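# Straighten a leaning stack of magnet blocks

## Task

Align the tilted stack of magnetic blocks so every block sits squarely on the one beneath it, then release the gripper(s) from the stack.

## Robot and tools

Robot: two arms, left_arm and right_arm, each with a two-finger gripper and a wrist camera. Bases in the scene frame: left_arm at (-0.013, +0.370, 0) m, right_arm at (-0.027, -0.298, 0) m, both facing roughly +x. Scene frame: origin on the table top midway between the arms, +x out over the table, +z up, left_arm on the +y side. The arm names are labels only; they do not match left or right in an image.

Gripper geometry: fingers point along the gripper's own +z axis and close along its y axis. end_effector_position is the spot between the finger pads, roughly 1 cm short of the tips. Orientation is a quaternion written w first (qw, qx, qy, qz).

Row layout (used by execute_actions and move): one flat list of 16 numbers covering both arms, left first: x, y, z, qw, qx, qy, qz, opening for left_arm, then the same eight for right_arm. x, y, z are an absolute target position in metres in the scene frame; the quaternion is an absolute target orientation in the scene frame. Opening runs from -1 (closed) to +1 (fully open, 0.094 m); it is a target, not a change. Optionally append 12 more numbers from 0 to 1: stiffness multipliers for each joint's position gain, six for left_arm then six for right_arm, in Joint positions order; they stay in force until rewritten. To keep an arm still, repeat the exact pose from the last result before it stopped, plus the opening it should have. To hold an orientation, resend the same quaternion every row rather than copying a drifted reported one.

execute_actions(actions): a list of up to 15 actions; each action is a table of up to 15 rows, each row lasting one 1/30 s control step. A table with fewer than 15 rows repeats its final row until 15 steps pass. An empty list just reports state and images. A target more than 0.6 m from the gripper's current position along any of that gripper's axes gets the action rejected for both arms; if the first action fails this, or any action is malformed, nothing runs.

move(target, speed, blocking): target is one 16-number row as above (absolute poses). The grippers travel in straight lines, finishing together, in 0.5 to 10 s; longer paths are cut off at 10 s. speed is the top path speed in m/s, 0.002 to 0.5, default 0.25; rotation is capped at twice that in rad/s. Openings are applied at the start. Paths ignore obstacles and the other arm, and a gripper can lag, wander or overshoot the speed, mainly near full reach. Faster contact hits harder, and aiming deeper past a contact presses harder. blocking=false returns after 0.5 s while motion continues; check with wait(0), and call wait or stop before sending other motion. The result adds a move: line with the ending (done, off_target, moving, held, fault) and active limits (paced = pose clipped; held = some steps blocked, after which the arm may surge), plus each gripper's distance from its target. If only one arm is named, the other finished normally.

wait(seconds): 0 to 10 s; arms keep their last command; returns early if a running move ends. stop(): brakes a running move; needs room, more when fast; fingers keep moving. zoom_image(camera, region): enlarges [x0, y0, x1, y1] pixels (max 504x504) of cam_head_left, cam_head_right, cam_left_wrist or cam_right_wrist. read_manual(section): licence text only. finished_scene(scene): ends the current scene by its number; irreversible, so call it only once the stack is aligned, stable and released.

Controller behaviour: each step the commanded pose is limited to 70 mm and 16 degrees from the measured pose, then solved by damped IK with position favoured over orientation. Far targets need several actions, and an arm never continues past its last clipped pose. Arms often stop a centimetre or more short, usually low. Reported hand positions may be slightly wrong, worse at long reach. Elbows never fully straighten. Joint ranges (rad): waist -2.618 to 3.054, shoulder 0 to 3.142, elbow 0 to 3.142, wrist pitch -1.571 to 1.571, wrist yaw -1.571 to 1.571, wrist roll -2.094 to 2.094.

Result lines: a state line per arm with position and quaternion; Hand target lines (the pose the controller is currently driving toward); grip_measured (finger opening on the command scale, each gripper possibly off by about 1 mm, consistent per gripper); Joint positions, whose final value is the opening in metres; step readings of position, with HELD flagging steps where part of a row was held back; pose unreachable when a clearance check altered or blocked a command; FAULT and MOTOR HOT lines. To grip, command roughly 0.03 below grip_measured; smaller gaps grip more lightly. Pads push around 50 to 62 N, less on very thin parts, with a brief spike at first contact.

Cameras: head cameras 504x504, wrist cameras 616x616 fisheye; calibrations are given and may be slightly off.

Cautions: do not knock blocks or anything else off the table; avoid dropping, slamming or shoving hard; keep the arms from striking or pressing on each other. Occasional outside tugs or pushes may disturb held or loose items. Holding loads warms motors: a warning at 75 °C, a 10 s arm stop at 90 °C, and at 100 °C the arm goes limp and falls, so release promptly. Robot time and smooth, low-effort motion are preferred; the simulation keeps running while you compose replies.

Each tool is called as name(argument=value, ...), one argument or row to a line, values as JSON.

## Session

execute_actions(
  actions=[],
)

Scene clock: 0.00 s.
left_arm: end_effector_position=(+0.6044, +0.2698, +0.2622) grip_measured=+1.000 end_effector_quat_wxyz=(+0.316, +0.329, +0.723, +0.519) | right_arm: end_effector_position=(+0.2775, -0.5157, +0.2004) grip_measured=+1.000 end_effector_quat_wxyz=(+0.714, +0.068, +0.691, -0.091)
Joint positions: left_arm=[-0.499  2.324  2.199 -0.336 -0.94   1.069  0.094] | right_arm=[-0.993  1.435  0.345  1.138 -0.716  0.002  0.094]
Joint velocities: left_arm=[-0.002 -0.022 -0.002  0.051  0.007  0.007  0.   ] | right_arm=[ 0.002  0.002  0.007  0.007  0.022 -0.007  0.   ]
Hand target (left_arm): +0.604, +0.270, +0.264; +0.318, +0.325, +0.725, +0.518
Hand target (right_arm): +0.278, -0.517, +0.210; +0.721, +0.060, +0.683, -0.100
Joint stiffness scale: left_arm=[1. 1. 1. 1. 1. 1.] | right_arm=[1. 1. 1. 1. 1. 1.]
camera_calibration (this result's frames):
cam_left_wrist: T_world_to_cam=[[-0.178014, -0.348578, -0.92022, 0.433068], [-0.977699, 0.168548, 0.125287, 0.519499], [0.111429, 0.922001, -0.370808, -0.0948552], [0, 0, 0, 1]] pos_world=[0.595575, 0.150854, 0.298258]
cam_right_wrist: T_world_to_cam=[[-0.173944, -0.979814, -0.0985259, -0.427837], [-0.580333, 0.182826, -0.793592, 0.441032], [0.795586, -0.0808632, -0.60042, -0.0378712], [0, 0, 0, 1]] pos_world=[0.211655, -0.502895, 0.285108]

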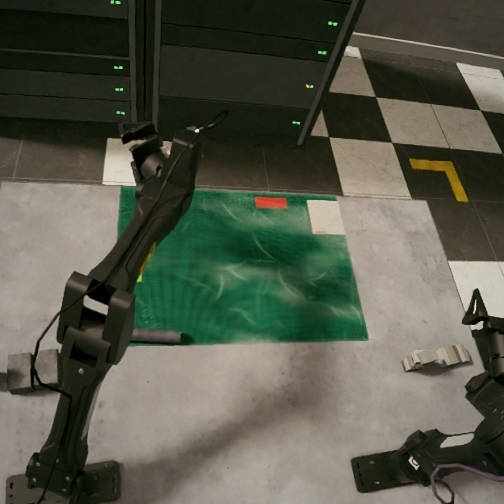

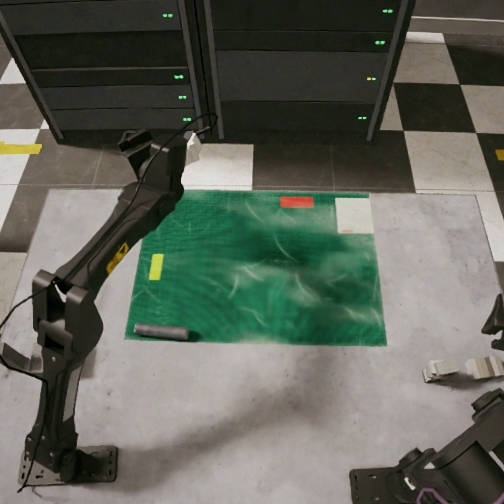

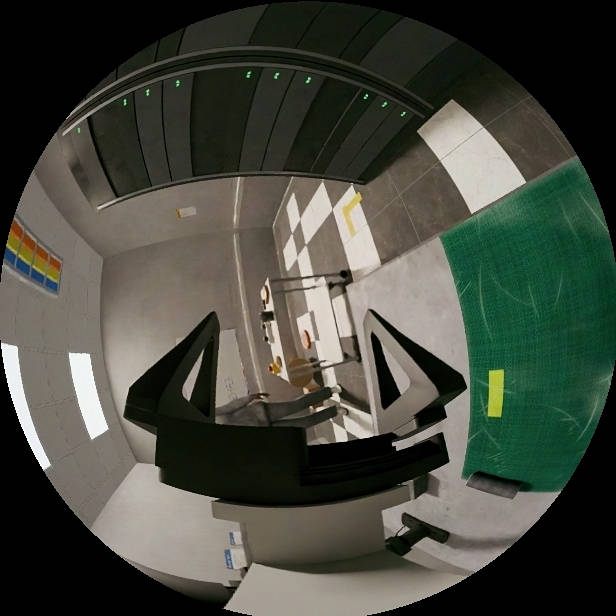

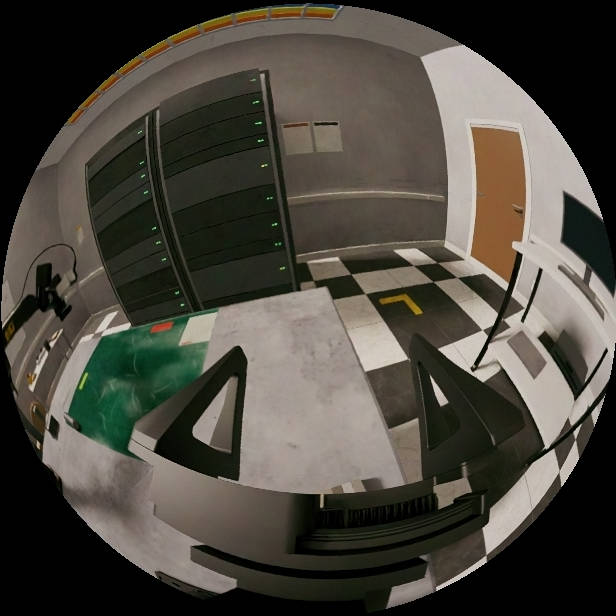

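zoom_image(
  camera="cam_head_left",
  region=[384, 320, 504, 400],
)

zoom_image(
  camera="cam_head_right",
  region=[384, 330, 504, 410],
)

Region (384, 320, 504, 400) of cam_head_left's 504x504 image, scaled by 4.200, with more detail than that image has.

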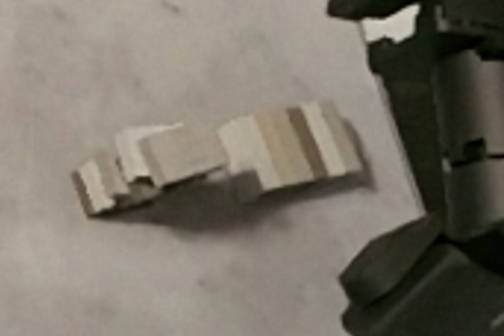

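Region (384, 330, 504, 410) of cam_head_right's 504x504 image, scaled by 4.200, with more detail than that image has.

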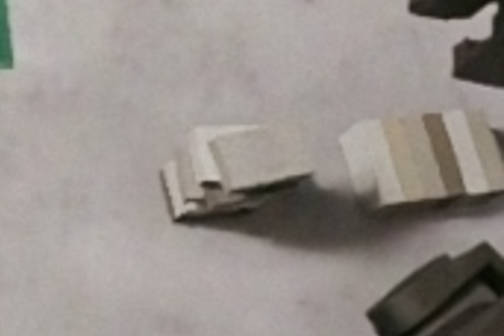

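move(
  target=[0.6044, 0.2698, 0.2622, 0.316, 0.329, 0.723, 0.519, 1, 0.194, -0.379, 0.14, 0, 0.707, 0.707, 0, 1],
  speed=0.15,
)

Scene clock: 19.27 s.
left_arm: end_effector_position=(+0.6044, +0.2698, +0.2622) grip_measured=+1.000 end_effector_quat_wxyz=(+0.315, +0.330, +0.723, +0.519) | right_arm: end_effector_position=(+0.1850, -0.3740, +0.1378) grip_measured=+1.000 end_effector_quat_wxyz=(-0.007, +0.688, +0.725, -0.011)
Joint positions: left_arm=[-0.499  2.324  2.199 -0.336 -0.94   1.072  0.094] | right_arm=[-0.39   1.415  1.202 -1.38   0.015  1.181  0.094]
Joint velocities: left_arm=[-0.007 -0.032 -0.007 -0.037 -0.022 -0.051  0.   ] | right_arm=[ 0.002 -0.012 -0.007  0.007 -0.037  0.022  0.   ]
Hand target (left_arm): +0.604, +0.270, +0.262; +0.316, +0.329, +0.723, +0.519
Hand target (right_arm): +0.188, -0.379, +0.145; +0.000, +0.696, +0.718, -0.009
Off the commanded pose (left_arm): 0.000 m, 0 deg.
Off the commanded pose (right_arm): 0.011 m, 3 deg.
Joint stiffness scale: left_arm=[1. 1. 1. 1. 1. 1.] | right_arm=[1. 1. 1. 1. 1. 1.]
move: off_target (right_arm)
camera_calibration (this result's frames):
cam_left_wrist: T_world_to_cam=[[-0.179816, -0.346193, -0.92077, 0.433658], [-0.977354, 0.169024, 0.127317, 0.51863], [0.111556, 0.922812, -0.368746, -0.0956913], [0, 0, 0, 1]] pos_world=[0.595539, 0.150774, 0.297983]
cam_right_wrist: T_world_to_cam=[[-0.996865, 0.0766441, -0.0196288, 0.225218], [0.0473021, 0.776234, 0.628668, 0.221592], [0.0634202, 0.625769, -0.777426, 0.433722], [0, 0, 0, 1]] pos_world=[0.186524, -0.460678, 0.2023]

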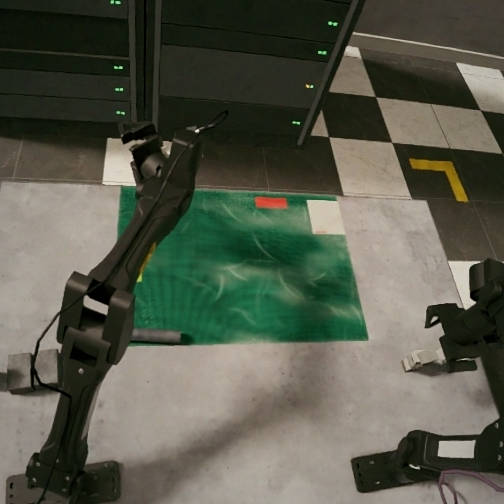

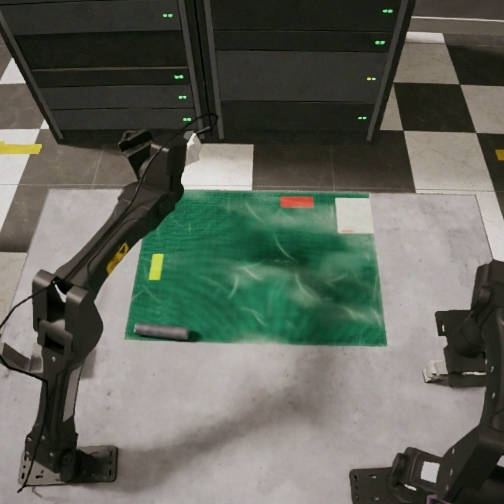

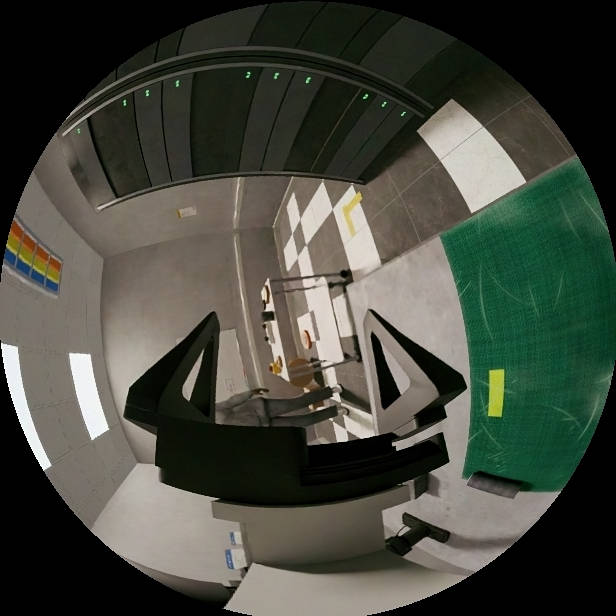

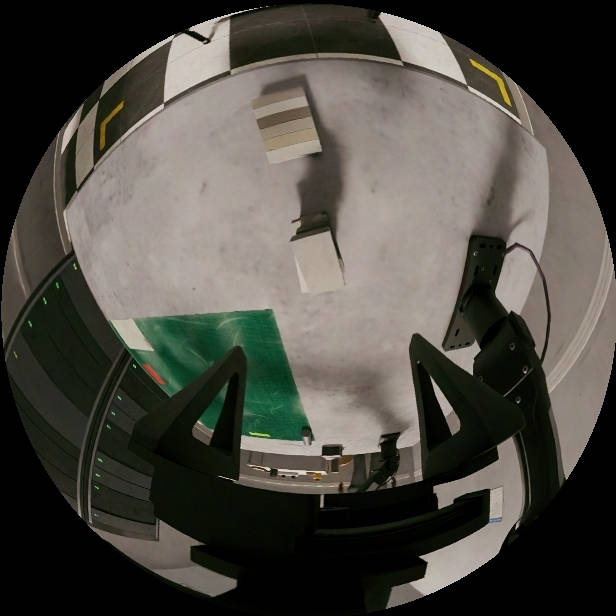

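zoom_image(
  camera="cam_right_wrist",
  region=[220, 190, 440, 370],
)

Region (220, 190, 440, 370) of cam_right_wrist's 616x616 image, scaled by 2.291, with more detail than that image has; it fills the top 412 rows of this view, and the rest is white.

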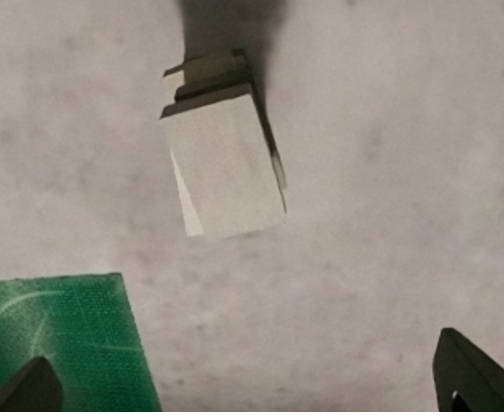

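move(
  target=[0.6044, 0.2698, 0.2622, 0.316, 0.329, 0.723, 0.519, 1, 0.199, -0.388, 0.10, 0, 0.629, 0.777, 0, 1],
  speed=0.1,
)

Scene clock: 33.57 s.
left_arm: end_effector_position=(+0.6044, +0.2698, +0.2622) grip_measured=+1.000 end_effector_quat_wxyz=(+0.315, +0.330, +0.723, +0.519) | right_arm: end_effector_position=(+0.1980, -0.3838, +0.1013) grip_measured=+1.000 end_effector_quat_wxyz=(-0.003, +0.628, +0.778, +0.000)
Joint positions: left_arm=[-0.499  2.324  2.199 -0.336 -0.94   1.072  0.094] | right_arm=[-0.422  1.466  1.101 -1.211 -0.002  0.987  0.094]
Joint velocities: left_arm=[-0.017 -0.022 -0.002  0.037  0.051  0.007  0.   ] | right_arm=[ 0.002 -0.002  0.002 -0.022 -0.037 -0.066  0.   ]
Hand target (left_arm): +0.604, +0.270, +0.262; +0.316, +0.329, +0.723, +0.519
Hand target (right_arm): +0.198, -0.387, +0.100; -0.000, +0.629, +0.777, +0.000
Off the commanded pose (left_arm): 0.000 m, 0 deg.
Off the commanded pose (right_arm): 0.005 m, 0 deg.
Joint stiffness scale: left_arm=[1. 1. 1. 1. 1. 1.] | right_arm=[1. 1. 1. 1. 1. 1.]
move: done
camera_calibration (this result's frames):
cam_left_wrist: T_world_to_cam=[[-0.180041, -0.345895, -0.920838, 0.433732], [-0.977311, 0.169083, 0.12757, 0.518521], [0.111572, 0.922913, -0.368488, -0.0957959], [0, 0, 0, 1]] pos_world=[0.595534, 0.150764, 0.297949]
cam_right_wrist: T_world_to_cam=[[-0.995688, -0.0830667, -0.0413008, 0.178958], [-0.0902611, 0.764685, 0.638052, 0.273422], [-0.0214187, 0.639028, -0.768885, 0.431629], [0, 0, 0, 1]] pos_world=[0.21211, -0.470039, 0.164807]

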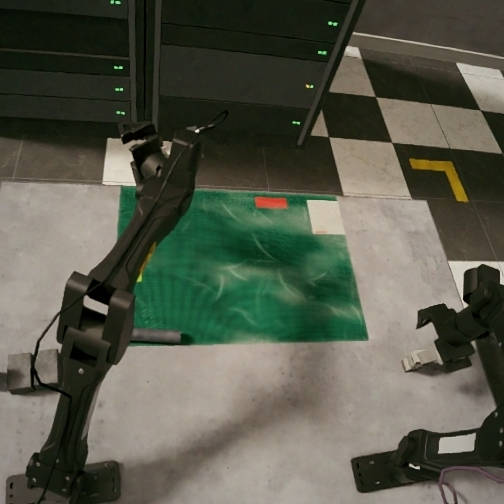

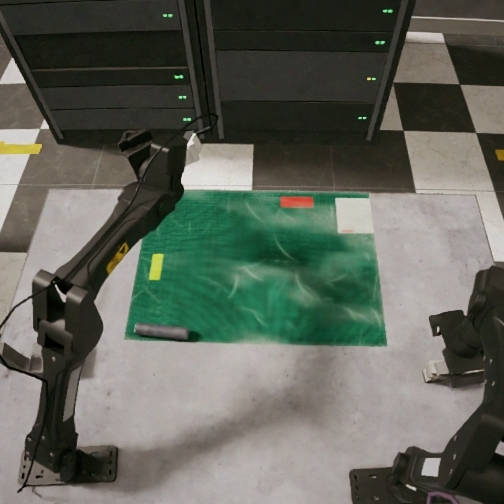

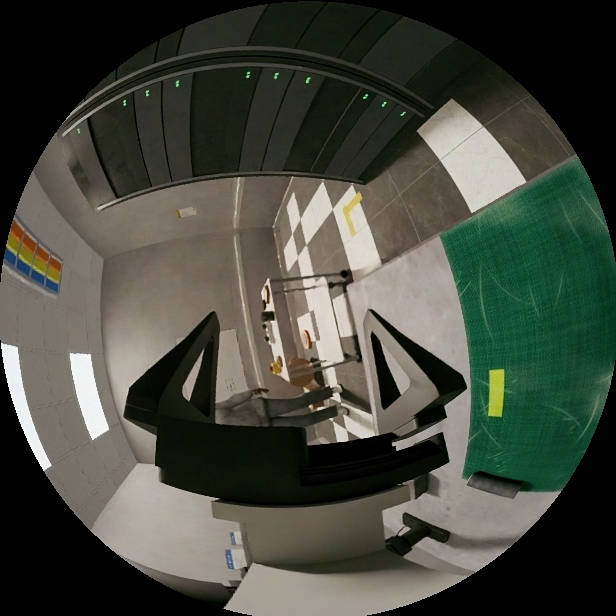

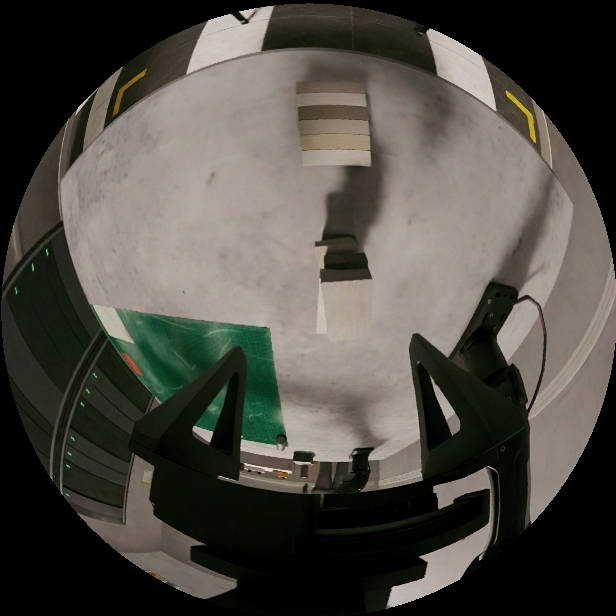

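move(
  target=[0.6044, 0.2698, 0.2622, 0.316, 0.329, 0.723, 0.519, 1, 0.189, -0.387, 0.012, 0, 0.629, 0.777, 0, 1],
  speed=0.07,
)

Scene clock: 38.83 s.
left_arm: end_effector_position=(+0.6044, +0.2698, +0.2622) grip_measured=+1.000 end_effector_quat_wxyz=(+0.315, +0.330, +0.723, +0.519) | right_arm: end_effector_position=(+0.1878, -0.3828, +0.0140) grip_measured=+1.000 end_effector_quat_wxyz=(-0.003, +0.627, +0.779, +0.001)
Joint positions: left_arm=[-0.499  2.324  2.199 -0.336 -0.94   1.073  0.094] | right_arm=[-0.435  1.535  0.799 -0.839 -0.003  0.972  0.094]
Joint velocities: left_arm=[-0.007 -0.002  0.002  0.007  0.051  0.037  0.   ] | right_arm=[-0.012  0.017 -0.012 -0.037  0.007  0.051  0.   ]
Hand target (left_arm): +0.604, +0.270, +0.262; +0.316, +0.329, +0.723, +0.519
Hand target (right_arm): +0.187, -0.386, +0.012; -0.000, +0.629, +0.777, +0.000
Off the commanded pose (left_arm): 0.000 m, 0 deg.
Off the commanded pose (right_arm): 0.005 m, 0 deg.
Joint stiffness scale: left_arm=[1. 1. 1. 1. 1. 1.] | right_arm=[1. 1. 1. 1. 1. 1.]
move: done
camera_calibration (this result's frames):
cam_left_wrist: T_world_to_cam=[[-0.180492, -0.345298, -0.920974, 0.433878], [-0.977224, 0.169201, 0.128078, 0.518304], [0.111604, 0.923115, -0.367973, -0.0960052], [0, 0, 0, 1]] pos_world=[0.595525, 0.150744, 0.29788]
cam_right_wrist: T_world_to_cam=[[-0.99543, -0.0853099, -0.0429053, 0.164321], [-0.0929969, 0.764029, 0.638444, 0.327675], [-0.0216847, 0.639517, -0.768471, 0.363906], [0, 0, 0, 1]] pos_world=[0.201934, -0.469059, 0.0774995]

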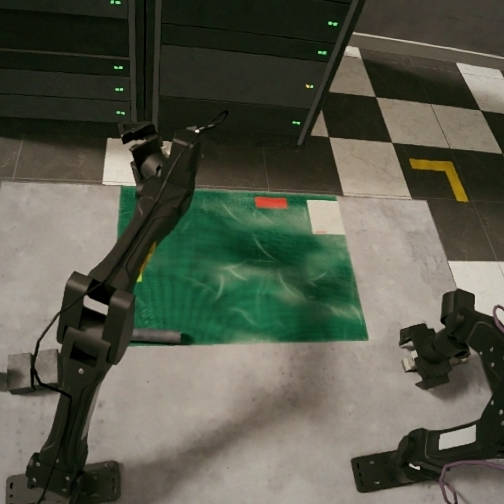

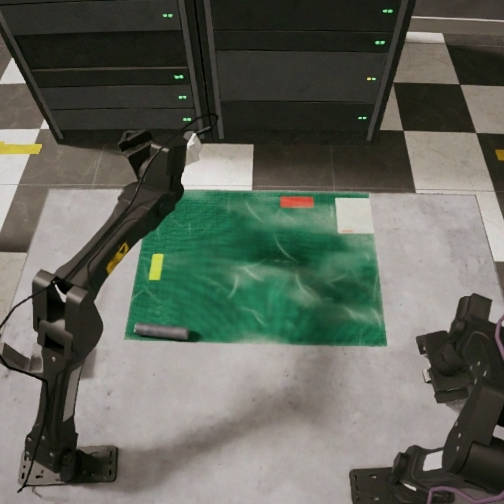

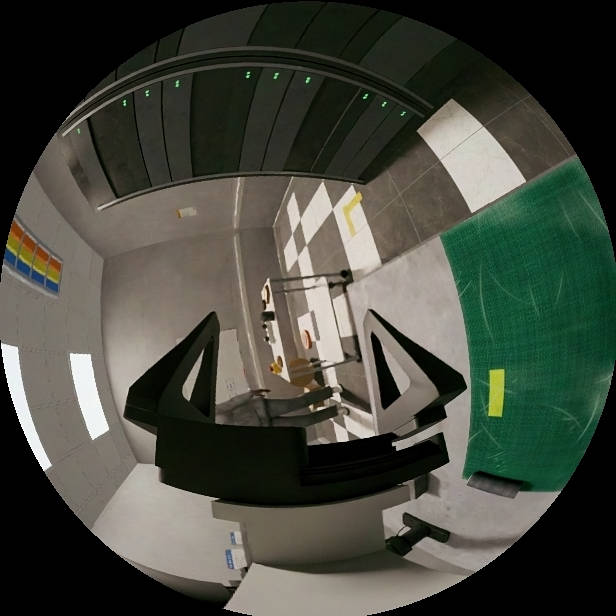

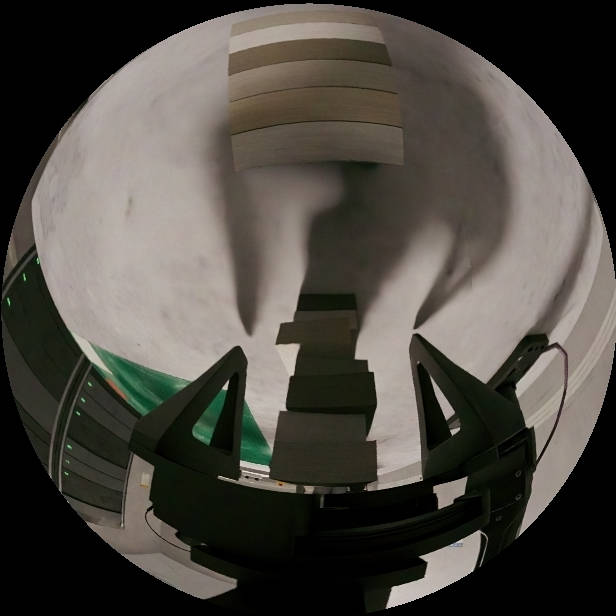

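move(
  target=[0.6044, 0.2698, 0.2622, 0.316, 0.329, 0.723, 0.519, 1, 0.189, -0.387, 0.012, 0, 0.629, 0.777, 0, -0.5],
)

Scene clock: 41.70 s.
left_arm: end_effector_position=(+0.6044, +0.2698, +0.2622) grip_measured=+1.000 end_effector_quat_wxyz=(+0.315, +0.331, +0.722, +0.519) | right_arm: end_effector_position=(+0.1874, -0.3826, +0.0138) grip_measured=-0.451 end_effector_quat_wxyz=(-0.004, +0.627, +0.779, +0.001)
Joint positions: left_arm=[-0.499  2.324  2.199 -0.336 -0.94   1.074  0.094] | right_arm=[-0.435  1.536  0.799 -0.84  -0.003  0.972  0.026]
Joint velocities: left_arm=[-0.022  0.007 -0.002 -0.007 -0.095 -0.037  0.   ] | right_arm=[ 0.002 -0.022 -0.027  0.022 -0.095  0.066  0.   ]
Hand target (left_arm): +0.604, +0.270, +0.262; +0.316, +0.329, +0.723, +0.519
Hand target (right_arm): +0.189, -0.387, +0.012; -0.000, +0.629, +0.777, +0.000
Off the commanded pose (left_arm): 0.000 m, 0 deg.
Off the commanded pose (right_arm): 0.005 m, 1 deg.
Joint stiffness scale: left_arm=[1. 1. 1. 1. 1. 1.] | right_arm=[1. 1. 1. 1. 1. 1.]
move: done
camera_calibration (this result's frames):
cam_left_wrist: T_world_to_cam=[[-0.180942, -0.344701, -0.921109, 0.434025], [-0.977137, 0.169318, 0.128585, 0.518087], [0.111637, 0.923316, -0.367457, -0.0962146], [0, 0, 0, 1]] pos_world=[0.595516, 0.150724, 0.297811]
cam_right_wrist: T_world_to_cam=[[-0.995519, -0.085274, -0.0408652, 0.163953], [-0.0916407, 0.763482, 0.639294, 0.327202], [-0.0233153, 0.640174, -0.767876, 0.364166], [0, 0, 0, 1]] pos_world=[0.201694, -0.468962, 0.0771559]

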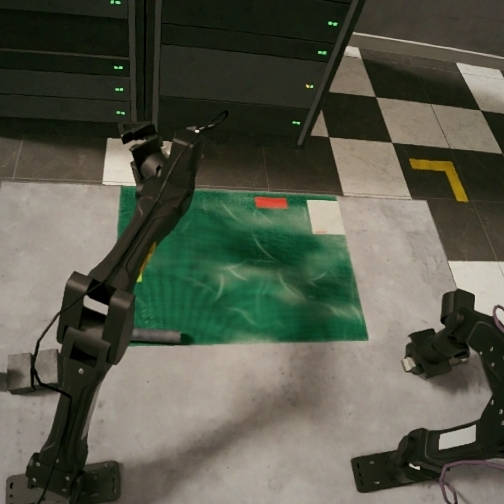

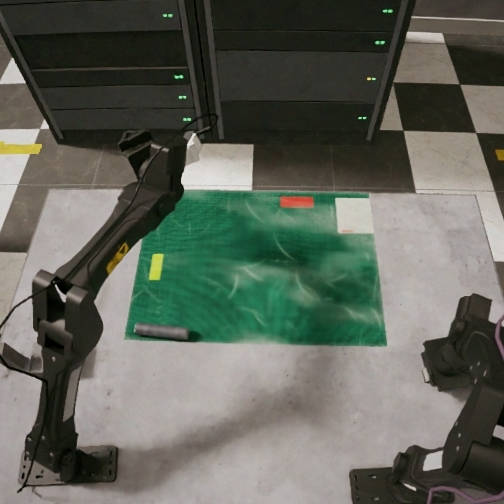

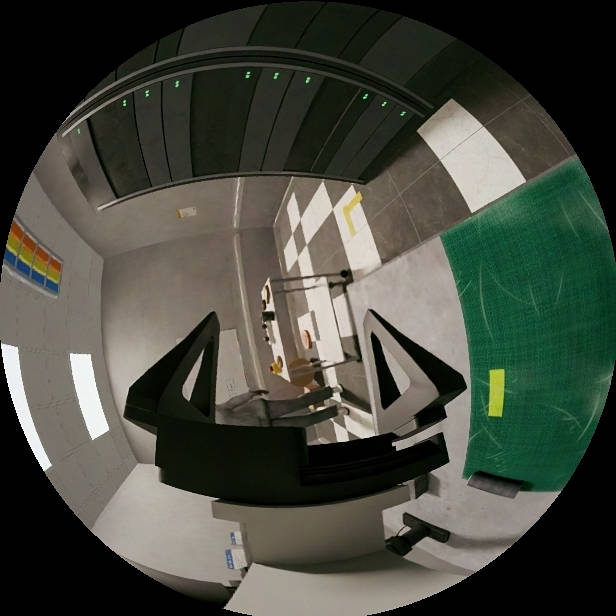

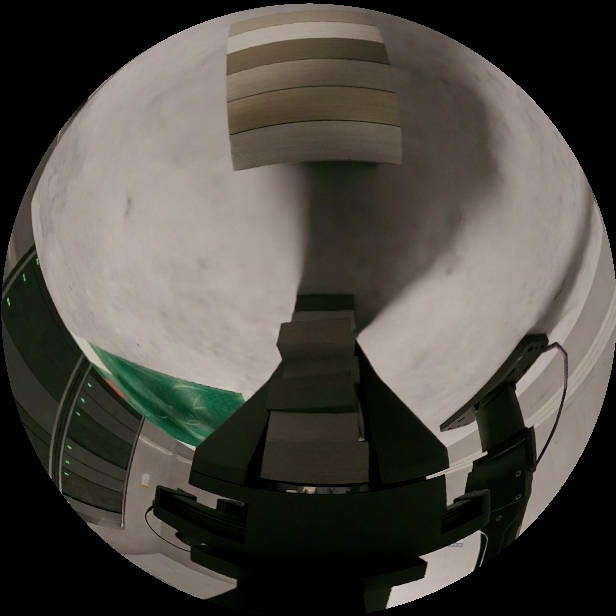

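zoom_image(
  camera="cam_right_wrist",
  region=[220, 270, 440, 490],
)

Region (220, 270, 440, 490) of cam_right_wrist's 616x616 image, scaled by 2.291, with more detail than that image has.

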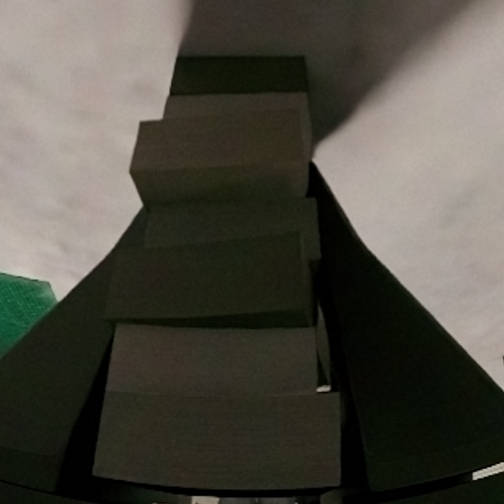

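move(
  target=[0.6044, 0.2698, 0.2622, 0.316, 0.329, 0.723, 0.519, 1, 0.189, -0.387, 0.012, 0, 0.629, 0.777, 0, 0.3],
)

move(
  target=[0.6044, 0.2698, 0.2622, 0.316, 0.329, 0.723, 0.519, 1, 0.191, -0.399, 0.012, 0, 0.629, 0.777, 0, 0.3],
  speed=0.04,
)

move(
  target=[0.6044, 0.2698, 0.2622, 0.316, 0.329, 0.723, 0.519, 1, 0.191, -0.399, 0.012, 0, 0.629, 0.777, 0, -0.5],
)

Scene clock: 51.83 s.
left_arm: end_effector_position=(+0.6044, +0.2698, +0.2622) grip_measured=+1.000 end_effector_quat_wxyz=(+0.314, +0.331, +0.722, +0.519) | right_arm: end_effector_position=(+0.1885, -0.3829, +0.0138) grip_measured=+0.297 end_effector_quat_wxyz=(-0.002, +0.627, +0.779, +0.002)
Joint positions: left_arm=[-0.499  2.324  2.199 -0.336 -0.94   1.074  0.094] | right_arm=[-0.435  1.536  0.799 -0.836 -0.004  0.972  0.061]
Joint velocities: left_arm=[ 0.012 -0.002 -0.002 -0.037 -0.007 -0.051  0.   ] | right_arm=[-0.022 -0.002  0.007 -0.007 -0.022  0.007 -0.001]
Hand target (left_arm): +0.604, +0.270, +0.262; +0.316, +0.329, +0.723, +0.519
Hand target (right_arm): +0.189, -0.387, +0.012; -0.000, +0.629, +0.777, +0.000
Off the commanded pose (left_arm): 0.000 m, 0 deg.
Off the commanded pose (right_arm): 0.005 m, 0 deg.
Joint stiffness scale: left_arm=[1. 1. 1. 1. 1. 1.] | right_arm=[1. 1. 1. 1. 1. 1.]
move: done
camera_calibration (this result's frames):
cam_left_wrist: T_world_to_cam=[[-0.181167, -0.344402, -0.921176, 0.434098], [-0.977094, 0.169377, 0.128839, 0.517978], [0.111654, 0.923417, -0.367199, -0.0963193], [0, 0, 0, 1]] pos_world=[0.595512, 0.150714, 0.297777]
cam_right_wrist: T_world_to_cam=[[-0.995318, -0.085297, -0.0454618, 0.165076], [-0.0946223, 0.763898, 0.638362, 0.328224], [-0.0197221, 0.639675, -0.768393, 0.363478], [0, 0, 0, 1]] pos_world=[0.202529, -0.469157, 0.0772729]

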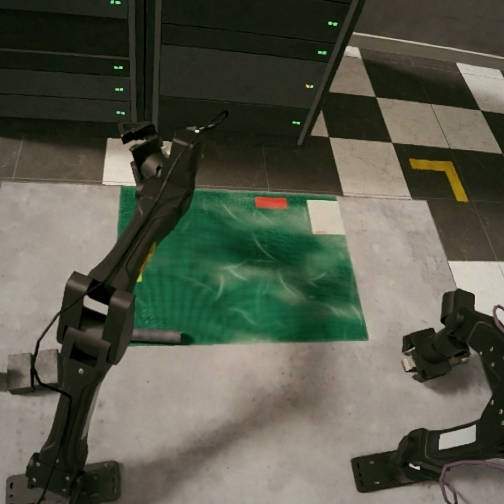

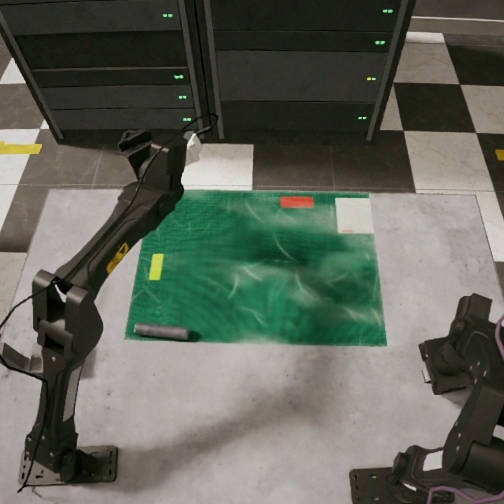

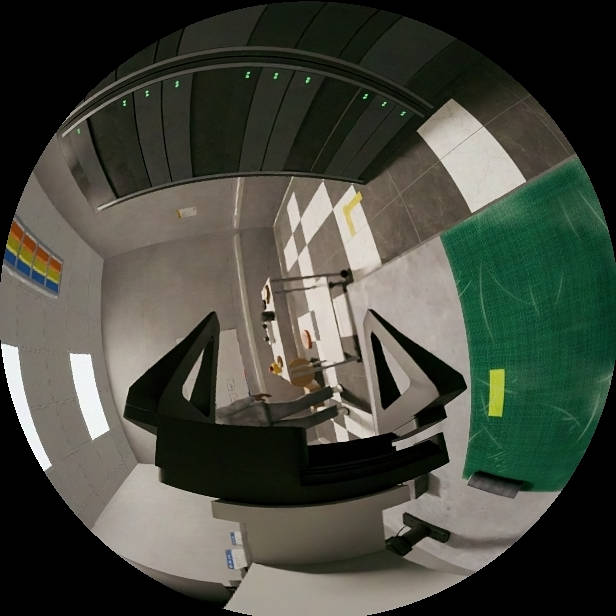

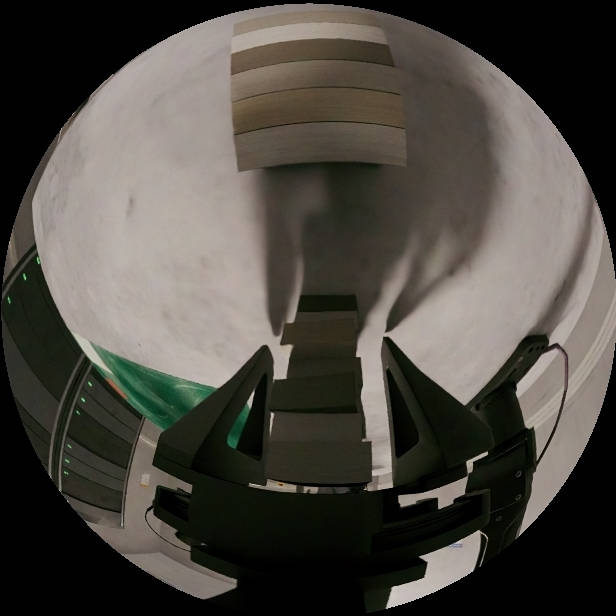

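Scene clock: 52.53 s.
left_arm: end_effector_position=(+0.6044, +0.2698, +0.2622) grip_measured=+1.000 end_effector_quat_wxyz=(+0.314, +0.331, +0.722, +0.519) | right_arm: end_effector_position=(+0.1839, -0.3906, +0.0105) grip_measured=+0.298 end_effector_quat_wxyz=(-0.009, +0.627, +0.779, +0.001)
Joint positions: left_arm=[-0.499  2.324  2.199 -0.336 -0.94   1.075  0.094] | right_arm=[-0.475  1.551  0.799 -0.835 -0.006  0.933  0.061]
Joint velocities: left_arm=[-0.017  0.007  0.002 -0.051 -0.037  0.037  0.   ] | right_arm=[-0.022 -0.002 -0.012 -0.051 -0.007 -0.051 -0.001]
Hand target (left_arm): +0.604, +0.270, +0.262; +0.316, +0.329, +0.723, +0.519
Hand target (right_arm): +0.191, -0.398, +0.012; -0.000, +0.629, +0.777, +0.000
Off the commanded pose (left_arm): 0.000 m, 0 deg.
Off the commanded pose (right_arm): 0.011 m, 1 deg.
Joint stiffness scale: left_arm=[1. 1. 1. 1. 1. 1.] | right_arm=[1. 1. 1. 1. 1. 1.]
move: off_target (right_arm)
camera_calibration (this result's frames):
cam_left_wrist: T_world_to_cam=[[-0.181392, -0.344104, -0.921243, 0.434171], [-0.97705, 0.169436, 0.129093, 0.517869], [0.11167, 0.923517, -0.366941, -0.0964241], [0, 0, 0, 1]] pos_world=[0.595507, 0.150704, 0.297742]
cam_right_wrist: T_world_to_cam=[[-0.99589, -0.0838381, -0.0342557, 0.160188], [-0.0861017, 0.759163, 0.64518, 0.332239], [-0.028085, 0.645478, -0.763262, 0.369589], [0, 0, 0, 1]] pos_world=[0.198516, -0.477356, 0.0732269]

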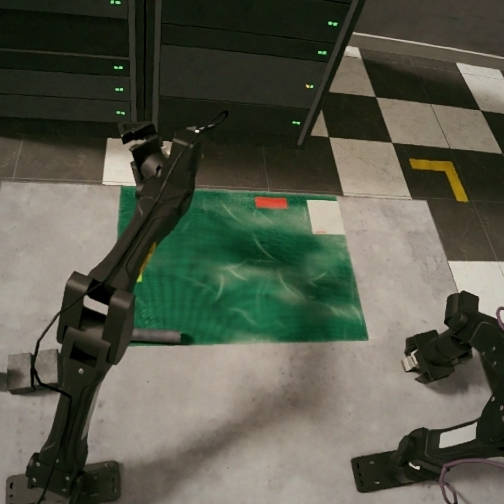

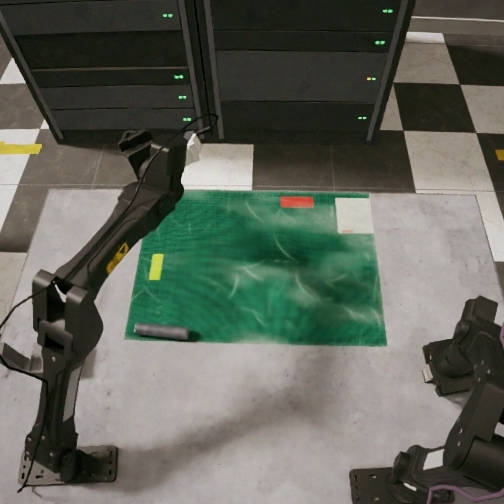

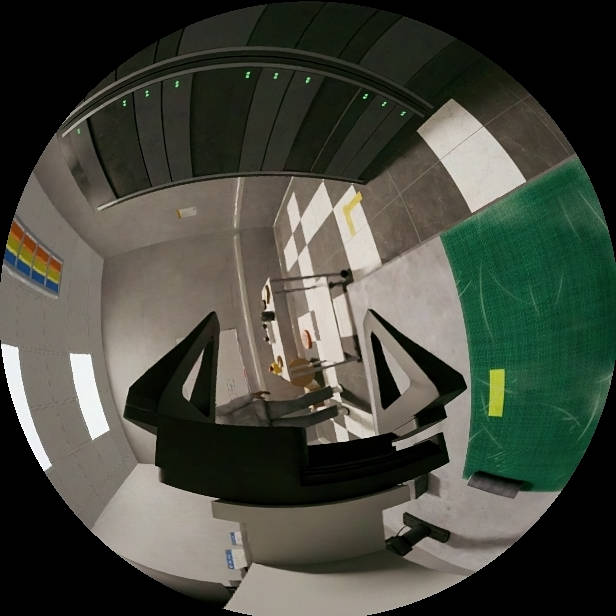

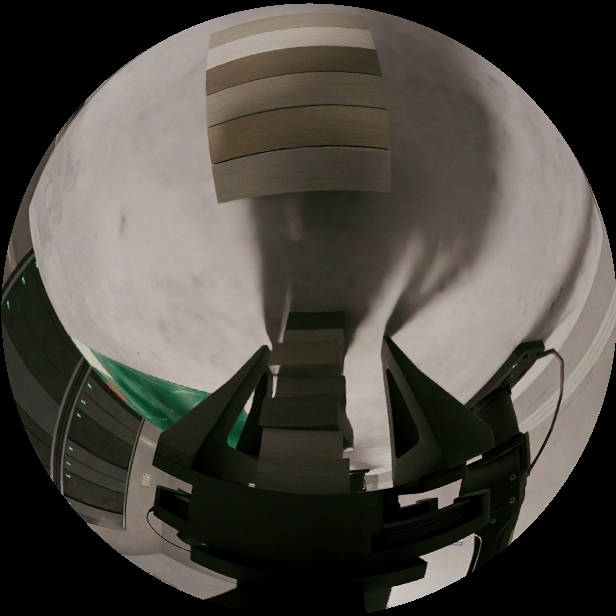

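Scene clock: 53.23 s.
left_arm: end_effector_position=(+0.6044, +0.2698, +0.2622) grip_measured=+1.000 end_effector_quat_wxyz=(+0.314, +0.331, +0.722, +0.520) | right_arm: end_effector_position=(+0.1868, -0.3903, +0.0106) grip_measured=-0.451 end_effector_quat_wxyz=(-0.007, +0.627, +0.779, +0.006)
Joint positions: left_arm=[-0.499  2.324  2.199 -0.336 -0.94   1.075  0.094] | right_arm=[-0.475  1.556  0.804 -0.83  -0.014  0.933  0.026]
Joint velocities: left_arm=[-0.002  0.002 -0.017  0.037  0.037 -0.066  0.   ] | right_arm=[-0.002 -0.007  0.007 -0.022  0.051 -0.007  0.001]
Hand target (left_arm): +0.604, +0.270, +0.262; +0.316, +0.329, +0.723, +0.519
Hand target (right_arm): +0.191, -0.399, +0.012; -0.000, +0.629, +0.777, +0.000
Off the commanded pose (left_arm): 0.000 m, 0 deg.
Off the commanded pose (right_arm): 0.010 m, 1 deg.
Joint stiffness scale: left_arm=[1. 1. 1. 1. 1. 1.] | right_arm=[1. 1. 1. 1. 1. 1.]
move: done
camera_calibration (this result's frames):
cam_left_wrist: T_world_to_cam=[[-0.181617, -0.343805, -0.921311, 0.434244], [-0.977006, 0.169494, 0.129347, 0.517761], [0.111687, 0.923618, -0.366683, -0.0965289], [0, 0, 0, 1]] pos_world=[0.595503, 0.150694, 0.297708]
cam_right_wrist: T_world_to_cam=[[-0.995553, -0.0839119, -0.0428154, 0.163141], [-0.091589, 0.755833, 0.648327, 0.331936], [-0.0220411, 0.649366, -0.760157, 0.369948], [0, 0, 0, 1]] pos_world=[0.200971, -0.477431, 0.0730004]

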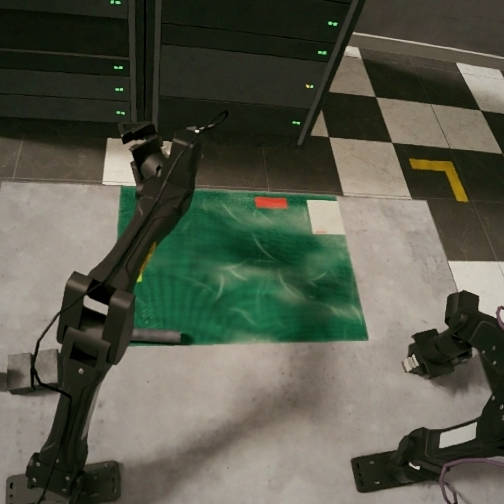

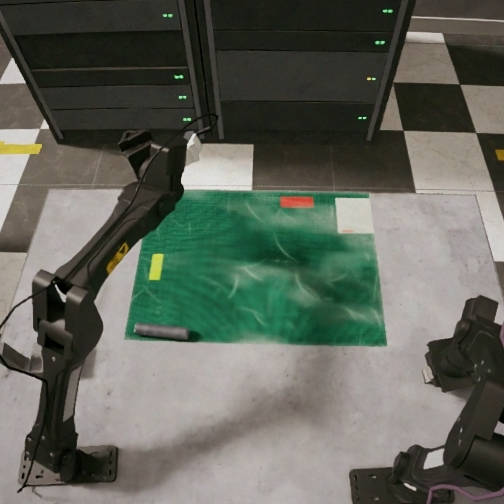

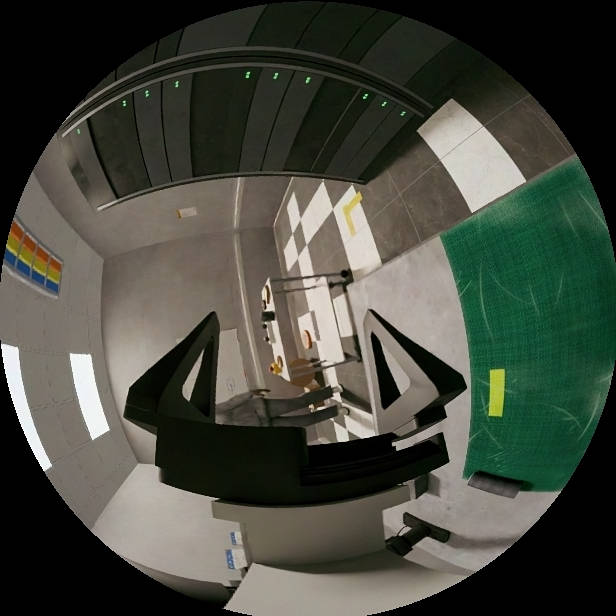

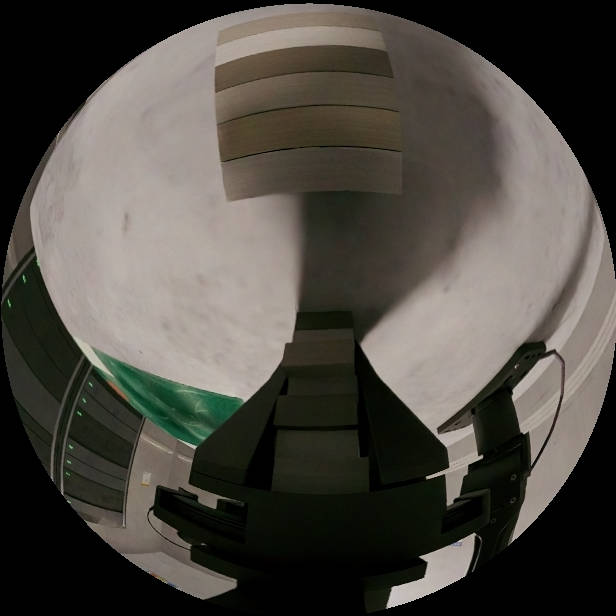

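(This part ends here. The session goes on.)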